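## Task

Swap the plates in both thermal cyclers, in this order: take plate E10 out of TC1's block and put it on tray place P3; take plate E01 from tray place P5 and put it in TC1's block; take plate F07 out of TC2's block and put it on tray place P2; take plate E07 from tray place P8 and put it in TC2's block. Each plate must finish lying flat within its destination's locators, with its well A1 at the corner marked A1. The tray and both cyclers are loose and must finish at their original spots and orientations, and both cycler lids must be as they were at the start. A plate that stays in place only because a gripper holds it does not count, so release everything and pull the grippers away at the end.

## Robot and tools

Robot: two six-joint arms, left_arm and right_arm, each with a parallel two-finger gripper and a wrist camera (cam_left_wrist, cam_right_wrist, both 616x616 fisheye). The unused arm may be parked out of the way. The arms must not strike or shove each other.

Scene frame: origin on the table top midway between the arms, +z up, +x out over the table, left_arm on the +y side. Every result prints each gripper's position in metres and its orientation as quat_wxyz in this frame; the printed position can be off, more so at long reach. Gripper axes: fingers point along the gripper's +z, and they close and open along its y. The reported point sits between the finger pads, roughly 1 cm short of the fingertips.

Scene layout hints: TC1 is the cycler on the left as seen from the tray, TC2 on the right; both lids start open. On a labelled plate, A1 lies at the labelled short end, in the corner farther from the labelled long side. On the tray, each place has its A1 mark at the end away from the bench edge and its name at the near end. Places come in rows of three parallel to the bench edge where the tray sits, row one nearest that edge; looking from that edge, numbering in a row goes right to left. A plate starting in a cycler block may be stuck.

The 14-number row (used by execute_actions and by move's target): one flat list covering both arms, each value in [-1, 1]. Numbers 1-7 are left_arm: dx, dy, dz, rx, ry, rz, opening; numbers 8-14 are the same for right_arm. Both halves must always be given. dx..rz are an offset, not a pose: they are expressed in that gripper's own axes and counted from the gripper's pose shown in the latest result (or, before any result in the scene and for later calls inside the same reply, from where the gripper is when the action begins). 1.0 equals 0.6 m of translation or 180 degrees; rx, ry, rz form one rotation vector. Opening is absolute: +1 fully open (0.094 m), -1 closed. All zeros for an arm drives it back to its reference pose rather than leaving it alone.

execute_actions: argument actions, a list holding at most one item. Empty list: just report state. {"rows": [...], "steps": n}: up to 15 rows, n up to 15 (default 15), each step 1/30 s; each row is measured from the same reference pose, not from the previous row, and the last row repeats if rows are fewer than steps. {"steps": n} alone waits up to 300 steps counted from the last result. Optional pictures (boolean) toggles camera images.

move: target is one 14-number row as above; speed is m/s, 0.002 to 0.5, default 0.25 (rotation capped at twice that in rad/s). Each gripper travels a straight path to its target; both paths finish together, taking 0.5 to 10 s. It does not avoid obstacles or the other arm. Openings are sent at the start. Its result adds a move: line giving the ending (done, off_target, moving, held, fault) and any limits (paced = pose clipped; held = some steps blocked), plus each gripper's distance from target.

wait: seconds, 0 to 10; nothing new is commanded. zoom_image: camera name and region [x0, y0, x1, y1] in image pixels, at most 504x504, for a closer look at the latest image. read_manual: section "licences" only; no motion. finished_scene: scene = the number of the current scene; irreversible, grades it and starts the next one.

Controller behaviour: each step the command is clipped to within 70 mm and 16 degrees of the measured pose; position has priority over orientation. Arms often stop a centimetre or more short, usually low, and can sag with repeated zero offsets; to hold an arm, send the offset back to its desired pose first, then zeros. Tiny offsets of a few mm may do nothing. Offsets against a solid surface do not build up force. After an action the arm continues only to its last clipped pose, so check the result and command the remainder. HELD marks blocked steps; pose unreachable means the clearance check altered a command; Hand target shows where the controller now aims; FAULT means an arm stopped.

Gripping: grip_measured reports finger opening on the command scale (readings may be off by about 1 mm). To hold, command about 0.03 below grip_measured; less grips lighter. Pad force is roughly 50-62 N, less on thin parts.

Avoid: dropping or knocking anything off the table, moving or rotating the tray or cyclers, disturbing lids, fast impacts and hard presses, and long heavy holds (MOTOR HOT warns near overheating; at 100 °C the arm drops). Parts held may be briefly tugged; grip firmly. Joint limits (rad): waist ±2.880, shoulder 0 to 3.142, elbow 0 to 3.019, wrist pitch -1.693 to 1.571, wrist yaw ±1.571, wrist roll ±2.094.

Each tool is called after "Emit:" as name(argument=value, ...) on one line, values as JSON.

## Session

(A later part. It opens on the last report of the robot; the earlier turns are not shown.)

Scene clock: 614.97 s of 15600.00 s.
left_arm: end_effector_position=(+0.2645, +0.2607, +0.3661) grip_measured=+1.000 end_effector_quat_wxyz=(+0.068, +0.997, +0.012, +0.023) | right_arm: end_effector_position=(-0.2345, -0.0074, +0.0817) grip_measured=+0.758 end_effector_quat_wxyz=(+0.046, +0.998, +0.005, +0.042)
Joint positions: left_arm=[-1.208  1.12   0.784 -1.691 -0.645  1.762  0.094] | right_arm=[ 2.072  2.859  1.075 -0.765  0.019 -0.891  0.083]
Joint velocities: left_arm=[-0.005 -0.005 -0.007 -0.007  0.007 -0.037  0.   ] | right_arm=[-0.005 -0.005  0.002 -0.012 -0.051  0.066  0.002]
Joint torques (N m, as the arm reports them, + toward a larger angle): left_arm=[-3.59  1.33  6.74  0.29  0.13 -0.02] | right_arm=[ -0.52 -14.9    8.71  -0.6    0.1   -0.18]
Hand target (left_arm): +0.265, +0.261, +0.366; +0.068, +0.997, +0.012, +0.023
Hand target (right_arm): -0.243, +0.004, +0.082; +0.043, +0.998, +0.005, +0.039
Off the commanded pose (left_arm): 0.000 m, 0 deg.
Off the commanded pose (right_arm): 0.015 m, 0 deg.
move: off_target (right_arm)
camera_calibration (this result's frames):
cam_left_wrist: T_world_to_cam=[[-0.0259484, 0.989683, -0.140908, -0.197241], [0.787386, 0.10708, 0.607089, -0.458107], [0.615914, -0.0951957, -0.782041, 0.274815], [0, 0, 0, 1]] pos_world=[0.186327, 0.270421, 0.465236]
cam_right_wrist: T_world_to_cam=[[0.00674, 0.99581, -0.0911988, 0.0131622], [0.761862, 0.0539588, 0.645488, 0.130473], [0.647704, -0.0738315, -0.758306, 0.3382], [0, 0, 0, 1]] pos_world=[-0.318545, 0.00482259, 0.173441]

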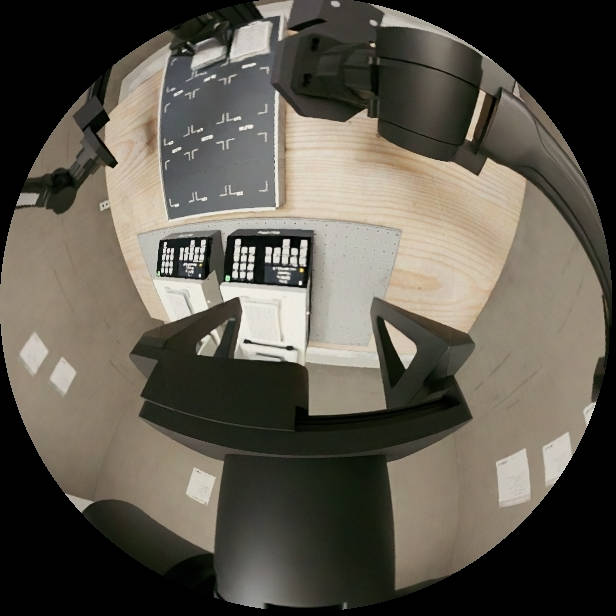

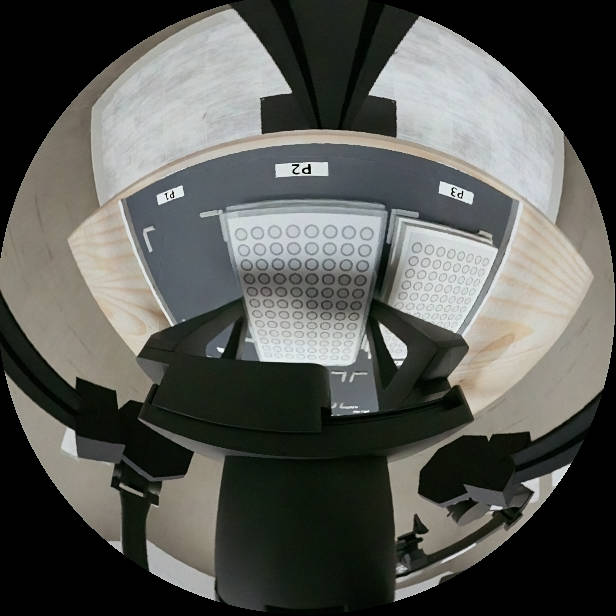

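Emit:
move(target=[0,0,0,0,0,0,1, 0,-0.02,0.022,0,0,0,0.62], speed=0.03)

Scene clock: 616.60 s of 15600.00 s.
left_arm: end_effector_position=(+0.2645, +0.2607, +0.3661) grip_measured=+1.000 end_effector_quat_wxyz=(+0.068, +0.997, +0.012, +0.023) | right_arm: end_effector_position=(-0.2286, -0.0054, +0.0724) grip_measured=+0.758 end_effector_quat_wxyz=(+0.047, +0.998, +0.003, +0.049)
Joint positions: left_arm=[-1.208  1.12   0.784 -1.691 -0.645  1.762  0.094] | right_arm=[ 2.055  2.88   1.075 -0.753  0.043 -0.896  0.083]
Joint velocities: left_arm=[-0.005 -0.015 -0.002  0.002 -0.081 -0.022  0.   ] | right_arm=[-0.005  0.005  0.002  0.007 -0.022 -0.037 -0.001]
Joint torques (N m, as the arm reports them, + toward a larger angle): left_arm=[-3.47  1.51  6.68  0.33  0.12  0.01] | right_arm=[ -0.92 -14.64   7.3    0.41   0.06  -0.26]
Hand target (left_arm): +0.265, +0.261, +0.366; +0.068, +0.997, +0.012, +0.023
Hand target (right_arm): -0.233, +0.003, +0.068; +0.046, +0.998, +0.005, +0.042
Off the commanded pose (left_arm): 0.000 m, 0 deg.
Off the commanded pose (right_arm): 0.011 m, 1 deg.
move: off_target (right_arm)
camera_calibration (this result's frames):
cam_left_wrist: T_world_to_cam=[[-0.0259484, 0.989683, -0.140908, -0.197241], [0.787386, 0.10708, 0.607089, -0.458107], [0.615914, -0.0951957, -0.782041, 0.274815], [0, 0, 0, 1]] pos_world=[0.186327, 0.270421, 0.465236]
cam_right_wrist: T_world_to_cam=[[0.0107235, 0.995687, -0.0921543, 0.0112659], [0.753199, 0.0525743, 0.655689, 0.129162], [0.657706, -0.0764418, -0.749386, 0.329019], [0, 0, 0, 1]] pos_world=[-0.313803, 0.00714295, 0.162911]

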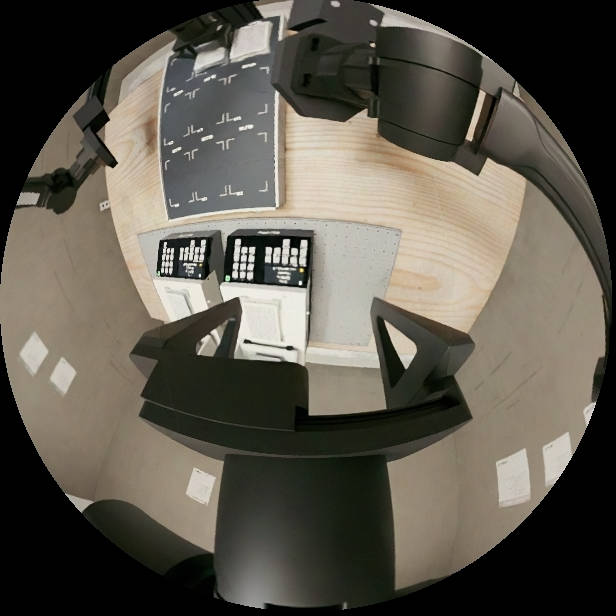

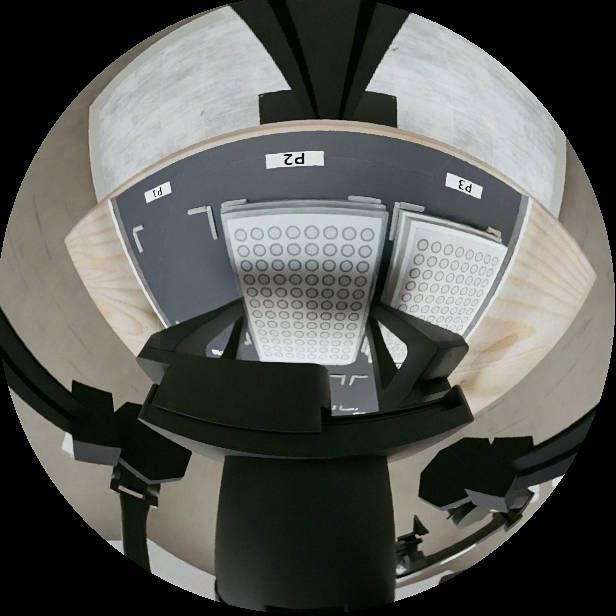

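Now ~4 mm too far +y.

Emit:
move(target=[0,0,0,0,0,0,1, 0,0.012,0.008,0,0,0,0.62], speed=0.03)

Scene clock: 617.80 s of 15600.00 s.
left_arm: end_effector_position=(+0.2645, +0.2607, +0.3661) grip_measured=+1.000 end_effector_quat_wxyz=(+0.068, +0.997, +0.012, +0.023) | right_arm: end_effector_position=(-0.2292, -0.0060, +0.0714) grip_measured=+0.758 end_effector_quat_wxyz=(+0.047, +0.998, -0.000, +0.046)
Joint positions: left_arm=[-1.208  1.12   0.784 -1.691 -0.645  1.762  0.094] | right_arm=[ 2.055  2.88   1.071 -0.745  0.038 -0.889  0.083]
Joint velocities: left_arm=[-0.005 -0.005  0.007 -0.017 -0.037  0.066  0.   ] | right_arm=[-0.015 -0.015  0.007  0.002  0.007  0.051 -0.   ]
Joint torques (N m, as the arm reports them, + toward a larger angle): left_arm=[-3.27  0.94  6.74  0.4   0.1  -0.01] | right_arm=[  1.1  -15.99   4.22   0.59  -0.3   -0.12]
Hand target (left_arm): +0.265, +0.261, +0.366; +0.068, +0.997, +0.012, +0.023
Hand target (right_arm): -0.228, -0.013, +0.068; +0.047, +0.998, +0.003, +0.049
Off the commanded pose (left_arm): 0.000 m, 0 deg.
Off the commanded pose (right_arm): 0.008 m, 1 deg.
move: done
camera_calibration (this result's frames):
cam_left_wrist: T_world_to_cam=[[-0.0259484, 0.989683, -0.140908, -0.197241], [0.787386, 0.10708, 0.607089, -0.458107], [0.615914, -0.0951957, -0.782041, 0.274815], [0, 0, 0, 1]] pos_world=[0.186327, 0.270421, 0.465236]
cam_right_wrist: T_world_to_cam=[[0.0173461, 0.995659, -0.0914494, 0.0132431], [0.757374, 0.0466272, 0.651314, 0.131511], [0.652751, -0.0805591, -0.753277, 0.327839], [0, 0, 0, 1]] pos_world=[-0.31383, 0.00709278, 0.16251]

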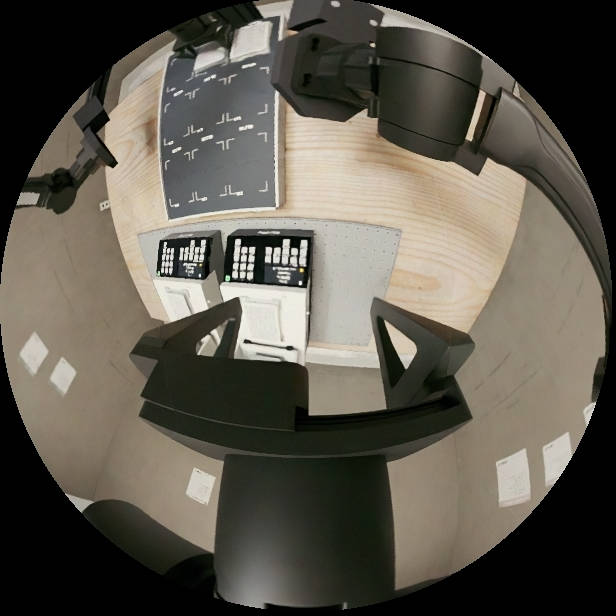

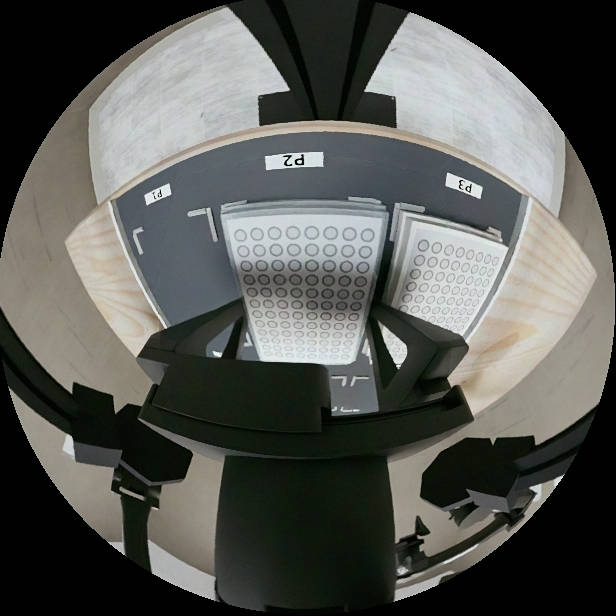

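Emit:
move(target=[0,0,0,0,0,0,1, 0.003,0.018,-0.005,0,0,0,0.62], speed=0.03)

Scene clock: 619.17 s of 15600.00 s.
left_arm: end_effector_position=(+0.2645, +0.2607, +0.3661) grip_measured=+1.000 end_effector_quat_wxyz=(+0.068, +0.997, +0.012, +0.023) | right_arm: end_effector_position=(-0.2274, -0.0140, +0.0728) grip_measured=+0.758 end_effector_quat_wxyz=(+0.052, +0.998, -0.001, +0.044)
Joint positions: left_arm=[-1.208  1.12   0.784 -1.691 -0.645  1.762  0.094] | right_arm=[ 2.063  2.869  1.053 -0.745  0.022 -0.883  0.083]
Joint velocities: left_arm=[ 0.005 -0.005  0.017 -0.012 -0.037 -0.037  0.   ] | right_arm=[-0.015 -0.005 -0.007 -0.017 -0.022 -0.007  0.001]
Joint torques (N m, as the arm reports them, + toward a larger angle): left_arm=[-3.25  1.36  6.66  0.34  0.13 -0.01] | right_arm=[  0.8  -16.67   4.58   0.27  -0.11  -0.08]
Hand target (left_arm): +0.265, +0.261, +0.366; +0.068, +0.997, +0.012, +0.023
Hand target (right_arm): -0.228, -0.016, +0.076; +0.047, +0.998, -0.000, +0.046
Off the commanded pose (left_arm): 0.000 m, 0 deg.
Off the commanded pose (right_arm): 0.004 m, 1 deg.
move: done
camera_calibration (this result's frames):
cam_left_wrist: T_world_to_cam=[[-0.0259484, 0.989683, -0.140908, -0.197241], [0.787386, 0.10708, 0.607089, -0.458107], [0.615914, -0.0951957, -0.782041, 0.274815], [0, 0, 0, 1]] pos_world=[0.186327, 0.270421, 0.465236]
cam_right_wrist: T_world_to_cam=[[0.0195958, 0.994573, -0.102183, 0.0225888], [0.759165, 0.0517045, 0.648841, 0.130305], [0.650603, -0.0902881, -0.754032, 0.326462], [0, 0, 0, 1]] pos_world=[-0.311763, 0.000272012, 0.163923]

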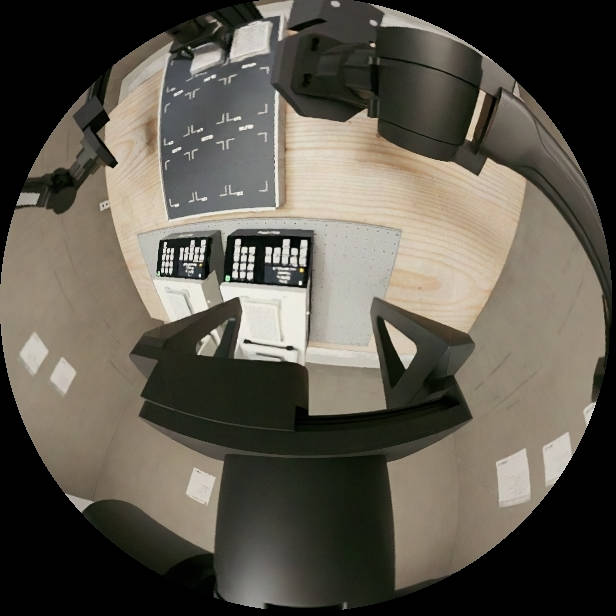

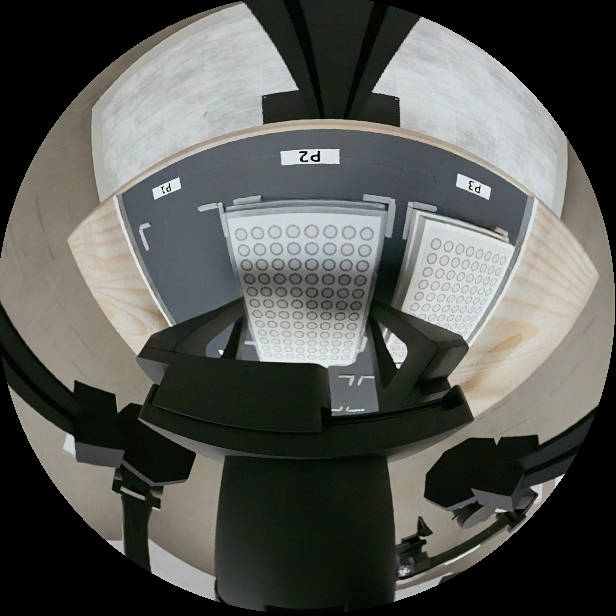

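Emit:
move(target=[0,0,0,0,0,0,1, -0.005,-0.02,0.004,0,0,0,0.62], speed=0.03)

Scene clock: 620.73 s of 15600.00 s.
left_arm: end_effector_position=(+0.2645, +0.2607, +0.3661) grip_measured=+1.000 end_effector_quat_wxyz=(+0.068, +0.997, +0.012, +0.023) | right_arm: end_effector_position=(-0.2246, -0.0124, +0.0720) grip_measured=+0.758 end_effector_quat_wxyz=(+0.050, +0.998, -0.001, +0.048)
Joint positions: left_arm=[-1.208  1.12   0.784 -1.691 -0.645  1.762  0.094] | right_arm=[ 2.056  2.871  1.053 -0.745  0.037 -0.886  0.083]
Joint velocities: left_arm=[-0.005  0.005  0.002  0.002  0.037 -0.022  0.   ] | right_arm=[-0.005 -0.005  0.002  0.002 -0.066 -0.037  0.   ]
Joint torques (N m, as the arm reports them, + toward a larger angle): left_arm=[-3.29  1.36  6.65  0.34  0.11 -0.02] | right_arm=[ -0.99 -14.19   7.77  -0.39   0.11  -0.28]
Hand target (left_arm): +0.265, +0.261, +0.366; +0.068, +0.997, +0.012, +0.023
Hand target (right_arm): -0.230, -0.003, +0.069; +0.052, +0.998, -0.001, +0.044
Off the commanded pose (left_arm): 0.000 m, 0 deg.
Off the commanded pose (right_arm): 0.012 m, 1 deg.
move: off_target (right_arm)
camera_calibration (this result's frames):
cam_left_wrist: T_world_to_cam=[[-0.0259484, 0.989683, -0.140908, -0.197241], [0.787386, 0.10708, 0.607089, -0.458107], [0.615914, -0.0951957, -0.782041, 0.274815], [0, 0, 0, 1]] pos_world=[0.186327, 0.270421, 0.465236]
cam_right_wrist: T_world_to_cam=[[0.0198621, 0.994981, -0.0980763, 0.0205904], [0.75388, 0.0495289, 0.655143, 0.126955], [0.656712, -0.0869502, -0.749112, 0.325244], [0, 0, 0, 1]] pos_world=[-0.30971, 0.001505, 0.16249]

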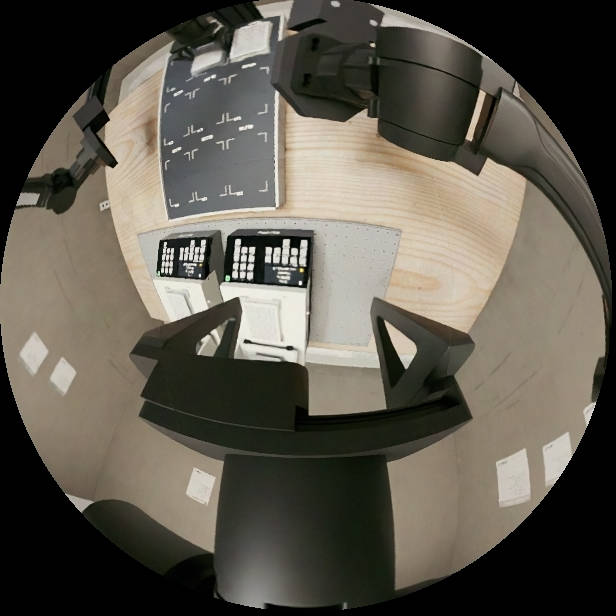

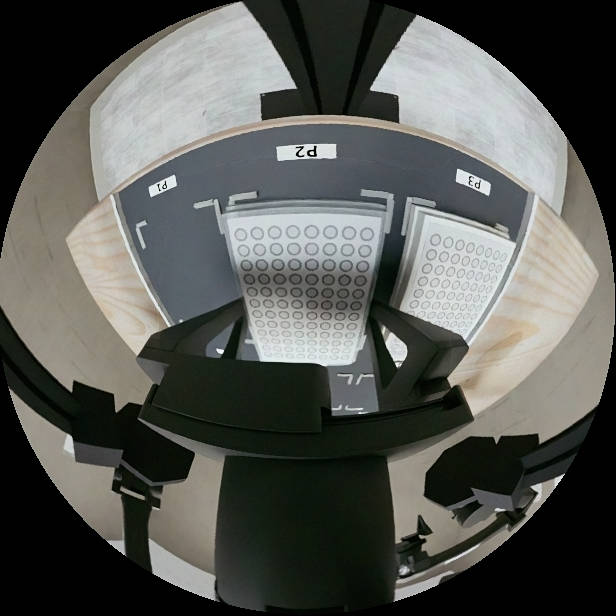

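Emit:
move(target=[0,0,0,0,0,0,1, -0.019,-0.023,0,0,0,0,0.62], speed=0.03)

Scene clock: 622.23 s of 15600.00 s.
left_arm: end_effector_position=(+0.2645, +0.2607, +0.3661) grip_measured=+1.000 end_effector_quat_wxyz=(+0.068, +0.997, +0.012, +0.023) | right_arm: end_effector_position=(-0.2268, -0.0096, +0.0719) grip_measured=+0.758 end_effector_quat_wxyz=(+0.052, +0.997, -0.001, +0.050)
Joint positions: left_arm=[-1.208  1.12   0.784 -1.691 -0.645  1.762  0.094] | right_arm=[ 2.056  2.879  1.069 -0.758  0.037 -0.887  0.083]
Joint velocities: left_arm=[-0.005 -0.015  0.002  0.012  0.007 -0.022  0.   ] | right_arm=[ 0.005  0.005 -0.007 -0.007  0.022  0.037 -0.001]
Joint torques (N m, as the arm reports them, + toward a larger angle): left_arm=[-2.91  1.5   6.69  0.24  0.11 -0.03] | right_arm=[ -0.64 -14.51   8.27  -0.5    0.02  -0.15]
Hand target (left_arm): +0.265, +0.261, +0.366; +0.068, +0.997, +0.012, +0.023
Hand target (right_arm): -0.235, +0.001, +0.070; +0.050, +0.998, -0.001, +0.048
Off the commanded pose (left_arm): 0.000 m, 0 deg.
Off the commanded pose (right_arm): 0.014 m, 0 deg.
move: off_target (right_arm)
camera_calibration (this result's frames):
cam_left_wrist: T_world_to_cam=[[-0.0259484, 0.989683, -0.140908, -0.197241], [0.787386, 0.10708, 0.607089, -0.458107], [0.615914, -0.0951957, -0.782041, 0.274815], [0, 0, 0, 1]] pos_world=[0.186327, 0.270421, 0.465236]
cam_right_wrist: T_world_to_cam=[[0.0196773, 0.994566, -0.102234, 0.0181311], [0.751329, 0.0527536, 0.657816, 0.127765], [0.659634, -0.0897553, -0.746208, 0.327232], [0, 0, 0, 1]] pos_world=[-0.312204, 0.00459816, 0.16199]

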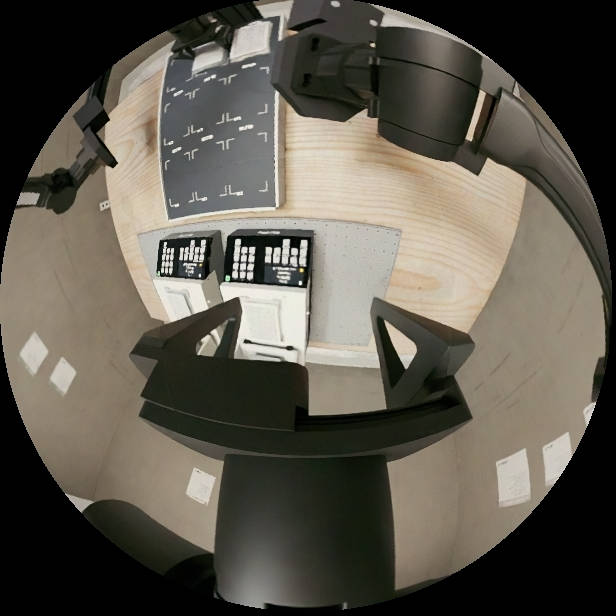

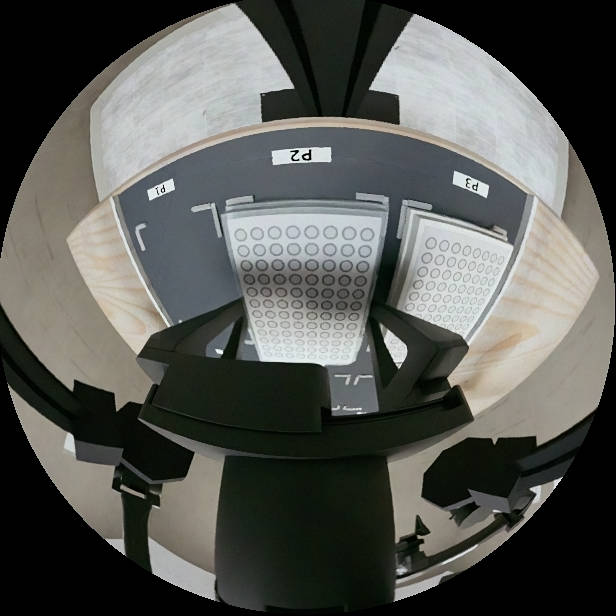

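Aligned; release.

Emit:
move(target=[0,0,0,0,0,0,1, 0,0,0,0,0,0,1])

Emit:
move(target=[0,0,0,0,0,0,1, 0,-0.01,-0.15,0,0,0,1], speed=0.1)

Emit:
move(target=[0,0,0,0,0,0,1, 0.3,0,0,0,0,0,1])

Emit:
zoom_image(camera="cam_right_wrist", region=[180,40,480,260])

Scene clock: 624.20 s of 15600.00 s.
left_arm: end_effector_position=(+0.2645, +0.2607, +0.3661) grip_measured=+1.000 end_effector_quat_wxyz=(+0.068, +0.997, +0.012, +0.023) | right_arm: end_effector_position=(-0.2268, -0.0096, +0.0719) grip_measured=+1.000 end_effector_quat_wxyz=(+0.052, +0.997, -0.001, +0.050)
Joint positions: left_arm=[-1.208  1.12   0.784 -1.691 -0.645  1.762  0.094] | right_arm=[ 2.056  2.879  1.069 -0.758  0.037 -0.887  0.094]
Joint velocities: left_arm=[ 0.005 -0.015  0.002 -0.002  0.037 -0.022  0.   ] | right_arm=[-0.015 -0.005 -0.012  0.002 -0.007 -0.022  0.   ]
Joint torques (N m, as the arm reports them, + toward a larger angle): left_arm=[-3.38  1.41  6.73  0.31  0.12 -0.04] | right_arm=[  0.06 -15.83   5.42  -0.01   0.    -0.15]
Hand target (left_arm): +0.265, +0.261, +0.366; +0.068, +0.997, +0.012, +0.023
Hand target (right_arm): -0.227, -0.010, +0.072; +0.052, +0.997, -0.001, +0.050
Off the commanded pose (left_arm): 0.000 m, 0 deg.
Off the commanded pose (right_arm): 0.000 m, 0 deg.
move: done
camera_calibration (this result's frames):
cam_left_wrist: T_world_to_cam=[[-0.0259484, 0.989683, -0.140908, -0.197241], [0.787386, 0.10708, 0.607089, -0.458107], [0.615914, -0.0951957, -0.782041, 0.274815], [0, 0, 0, 1]] pos_world=[0.186327, 0.270421, 0.465236]
cam_right_wrist: T_world_to_cam=[[0.0196773, 0.994566, -0.102234, 0.0181311], [0.751329, 0.0527536, 0.657816, 0.127765], [0.659634, -0.0897553, -0.746208, 0.327232], [0, 0, 0, 1]] pos_world=[-0.312204, 0.00459816, 0.16199]

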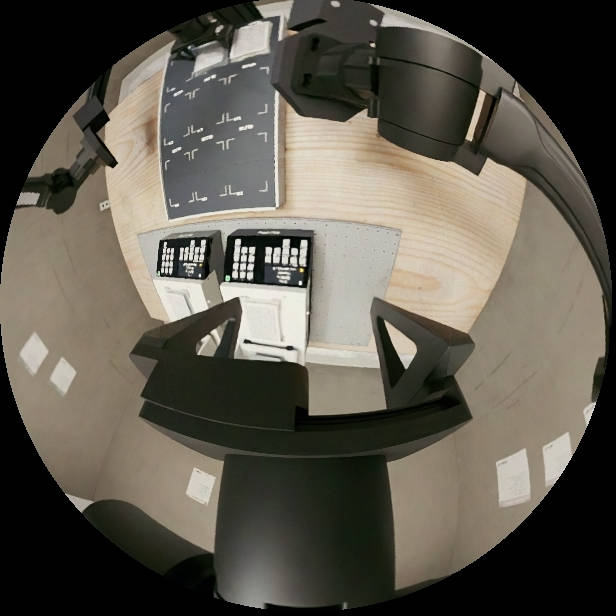

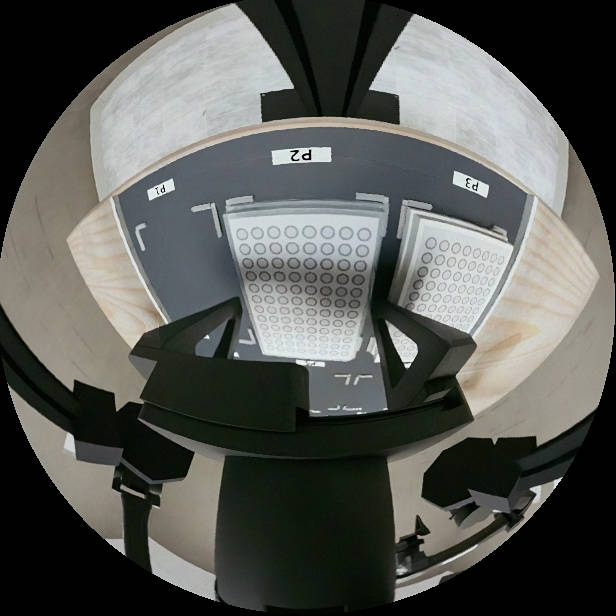

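Scene clock: 625.53 s of 15600.00 s.
left_arm: end_effector_position=(+0.2645, +0.2607, +0.3661) grip_measured=+1.000 end_effector_quat_wxyz=(+0.068, +0.997, +0.012, +0.023) | right_arm: end_effector_position=(-0.2239, -0.0101, +0.1489) grip_measured=+1.000 end_effector_quat_wxyz=(+0.066, +0.996, -0.000, +0.061)
Joint positions: left_arm=[-1.208  1.12   0.784 -1.691 -0.645  1.762  0.094] | right_arm=[ 2.056  2.733  1.108 -0.979  0.037 -0.887  0.094]
Joint velocities: left_arm=[-0.005  0.005 -0.002 -0.002  0.051  0.051  0.   ] | right_arm=[ 0.015  0.005  0.007 -0.017 -0.037 -0.081  0.   ]
Joint torques (N m, as the arm reports them, + toward a larger angle): left_arm=[-3.66  1.64  6.75  0.36  0.13 -0.02] | right_arm=[  0.08 -15.99   9.82  -0.63   0.03  -0.15]
Hand target (left_arm): +0.265, +0.261, +0.366; +0.068, +0.997, +0.012, +0.023
Hand target (right_arm): -0.235, +0.005, +0.161; +0.052, +0.997, -0.001, +0.050
Off the commanded pose (left_arm): 0.000 m, 0 deg.
Off the commanded pose (right_arm): 0.023 m, 2 deg.
move: off_target (right_arm)
camera_calibration (this result's frames):
cam_left_wrist: T_world_to_cam=[[-0.0259484, 0.989683, -0.140908, -0.197241], [0.787386, 0.10708, 0.607089, -0.458107], [0.615914, -0.0951957, -0.782041, 0.274815], [0, 0, 0, 1]] pos_world=[0.186327, 0.270421, 0.465236]
cam_right_wrist: T_world_to_cam=[[0.021362, 0.991424, -0.128924, 0.030767], [0.73664, 0.0715775, 0.672486, 0.0697089], [0.675947, -0.109337, -0.728794, 0.383651], [0, 0, 0, 1]] pos_world=[-0.311336, 0.00645439, 0.236691]

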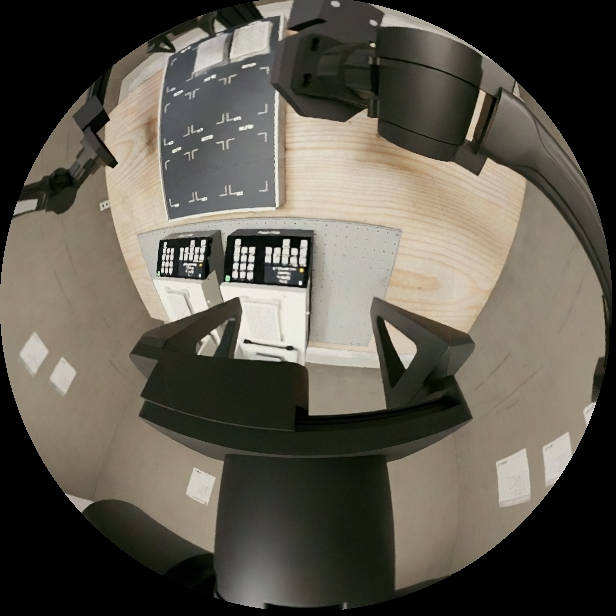

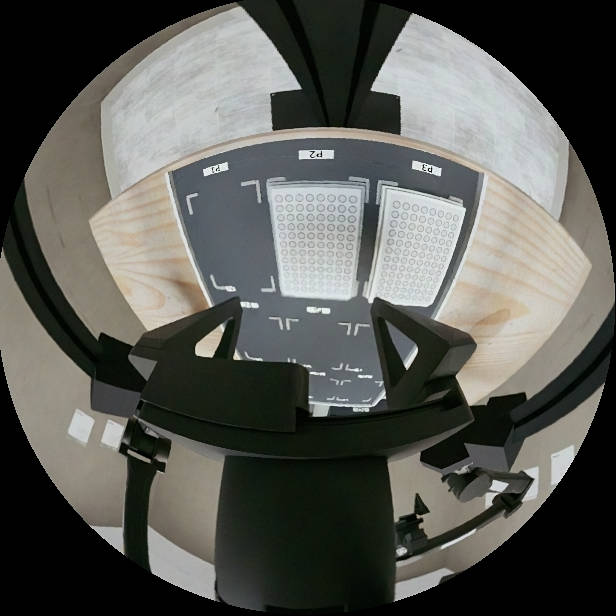

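Scene clock: 626.80 s of 15600.00 s.
left_arm: end_effector_position=(+0.2645, +0.2607, +0.3661) grip_measured=+1.000 end_effector_quat_wxyz=(+0.068, +0.997, +0.012, +0.023) | right_arm: end_effector_position=(-0.0466, -0.0038, +0.1755) grip_measured=+1.000 end_effector_quat_wxyz=(+0.058, +0.997, -0.008, +0.059)
Joint positions: left_arm=[-1.208  1.12   0.784 -1.691 -0.645  1.762  0.094] | right_arm=[ 1.566  2.43   0.874 -0.963  0.452 -1.15   0.094]
Joint velocities: left_arm=[-0.005 -0.005  0.002 -0.007  0.007 -0.007  0.   ] | right_arm=[-0.015 -0.015  0.002 -0.032 -0.022 -0.022  0.   ]
Joint torques (N m, as the arm reports them, + toward a larger angle): left_arm=[-3.07  1.49  6.69  0.35  0.13  0.  ] | right_arm=[  4.08 -10.74   5.06  -0.23   0.07  -0.19]
Hand target (left_arm): +0.265, +0.261, +0.366; +0.068, +0.997, +0.012, +0.023
Hand target (right_arm): -0.045, -0.011, +0.172; +0.066, +0.996, +0.000, +0.061
Off the commanded pose (left_arm): 0.000 m, 0 deg.
Off the commanded pose (right_arm): 0.007 m, 1 deg.
move: done
camera_calibration (this result's frames):
cam_left_wrist: T_world_to_cam=[[-0.0259484, 0.989683, -0.140908, -0.197241], [0.787386, 0.10708, 0.607089, -0.458107], [0.615914, -0.0951957, -0.782041, 0.274815], [0, 0, 0, 1]] pos_world=[0.186327, 0.270421, 0.465236]
cam_right_wrist: T_world_to_cam=[[0.0354341, 0.993081, -0.111959, 0.0218348], [0.740384, 0.049161, 0.670384, -0.0787811], [0.67125, -0.106647, -0.733519, 0.284497], [0, 0, 0, 1]] pos_world=[-0.133414, 0.0125302, 0.263942]

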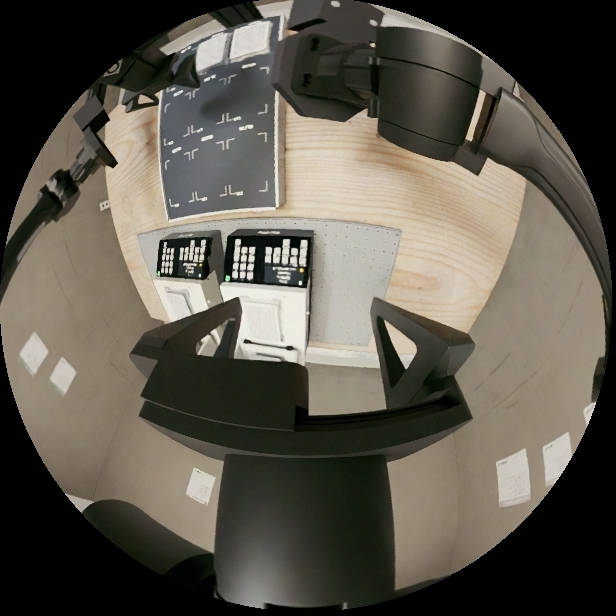

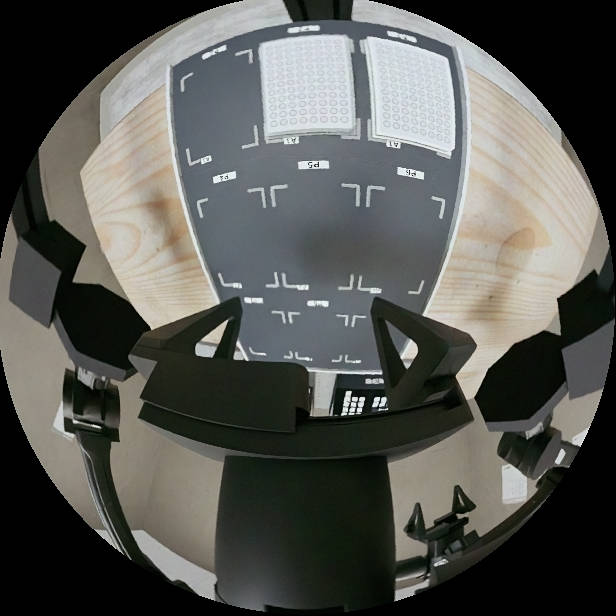

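Region (180, 40, 480, 260) of cam_right_wrist's 616x616 image, scaled by 1.680, with more detail than that image has; it fills the top 370 rows of this view, and the rest is white.

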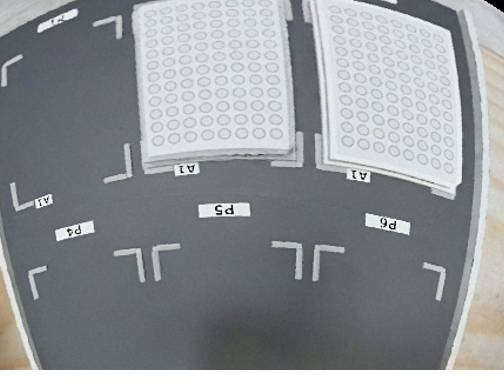

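Emit:
move(target=[0,0,0,0,0,0,1, -0.32,0.12,0.04,0,0,0,-1], speed=0.15)

Emit:
zoom_image(camera="cam_right_wrist", region=[250,180,500,360])

Scene clock: 629.53 s of 15600.00 s.
left_arm: end_effector_position=(+0.2645, +0.2607, +0.3661) grip_measured=+1.000 end_effector_quat_wxyz=(+0.068, +0.997, +0.012, +0.023) | right_arm: end_effector_position=(-0.2236, -0.0868, +0.1359) grip_measured=-0.978 end_effector_quat_wxyz=(+0.068, +0.995, -0.006, +0.068)
Joint positions: left_arm=[-1.208  1.12   0.784 -1.691 -0.645  1.762  0.094] | right_arm=[ 2.239  2.653  0.933 -0.892 -0.115 -0.783  0.001]
Joint velocities: left_arm=[-0.015  0.005 -0.007 -0.012 -0.037 -0.022  0.   ] | right_arm=[-0.005 -0.005 -0.017  0.012  0.051  0.066 -0.002]
Joint torques (N m, as the arm reports them, + toward a larger angle): left_arm=[-3.7   1.25  6.72  0.38  0.13 -0.02] | right_arm=[ -1.46 -12.12   8.89   0.29  -0.07  -0.02]
Hand target (left_arm): +0.265, +0.261, +0.366; +0.068, +0.997, +0.012, +0.023
Hand target (right_arm): -0.238, -0.074, +0.136; +0.058, +0.997, -0.009, +0.059
Off the commanded pose (left_arm): 0.000 m, 0 deg.
Off the commanded pose (right_arm): 0.016 m, 2 deg.
move: off_target (right_arm)
camera_calibration (this result's frames):
cam_left_wrist: T_world_to_cam=[[-0.0259484, 0.989683, -0.140908, -0.197241], [0.787386, 0.10708, 0.607089, -0.458107], [0.615914, -0.0951957, -0.782041, 0.274815], [0, 0, 0, 1]] pos_world=[0.186327, 0.270421, 0.465236]
cam_right_wrist: T_world_to_cam=[[0.0332695, 0.990615, -0.132568, 0.108253], [0.727952, 0.0668679, 0.68236, 0.0799902], [0.684821, -0.119205, -0.718895, 0.365396], [0, 0, 0, 1]] pos_world=[-0.312061, -0.0690289, 0.22245]

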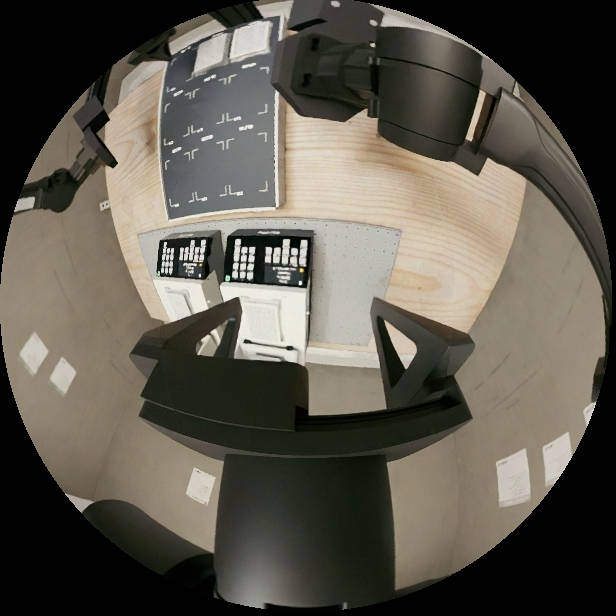

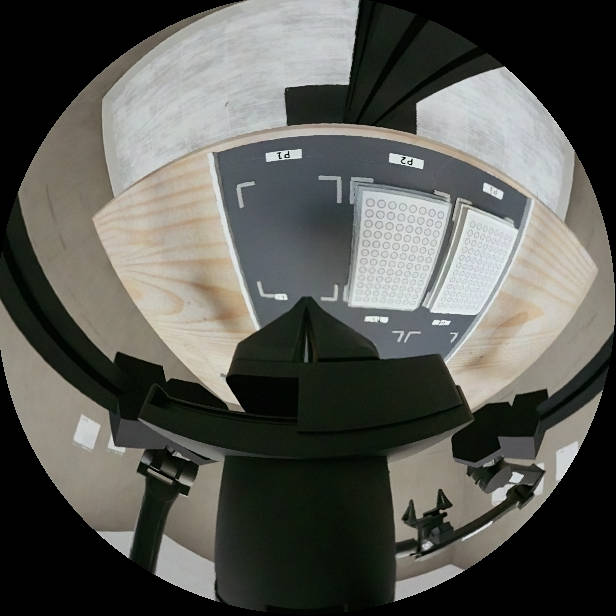

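Region (250, 180, 500, 360) of cam_right_wrist's 616x616 image, scaled by 2.016, with more detail than that image has; it fills the top 363 rows of this view, and the rest is white.

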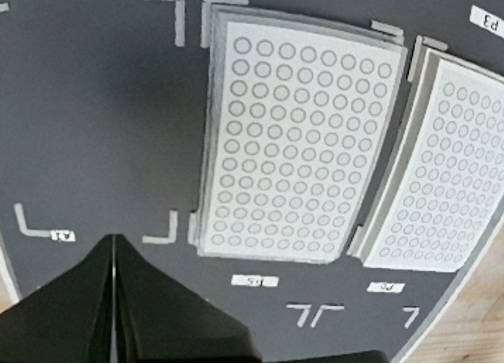

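Emit:
finished_scene(scene=1)

The scene is finished: the task was done.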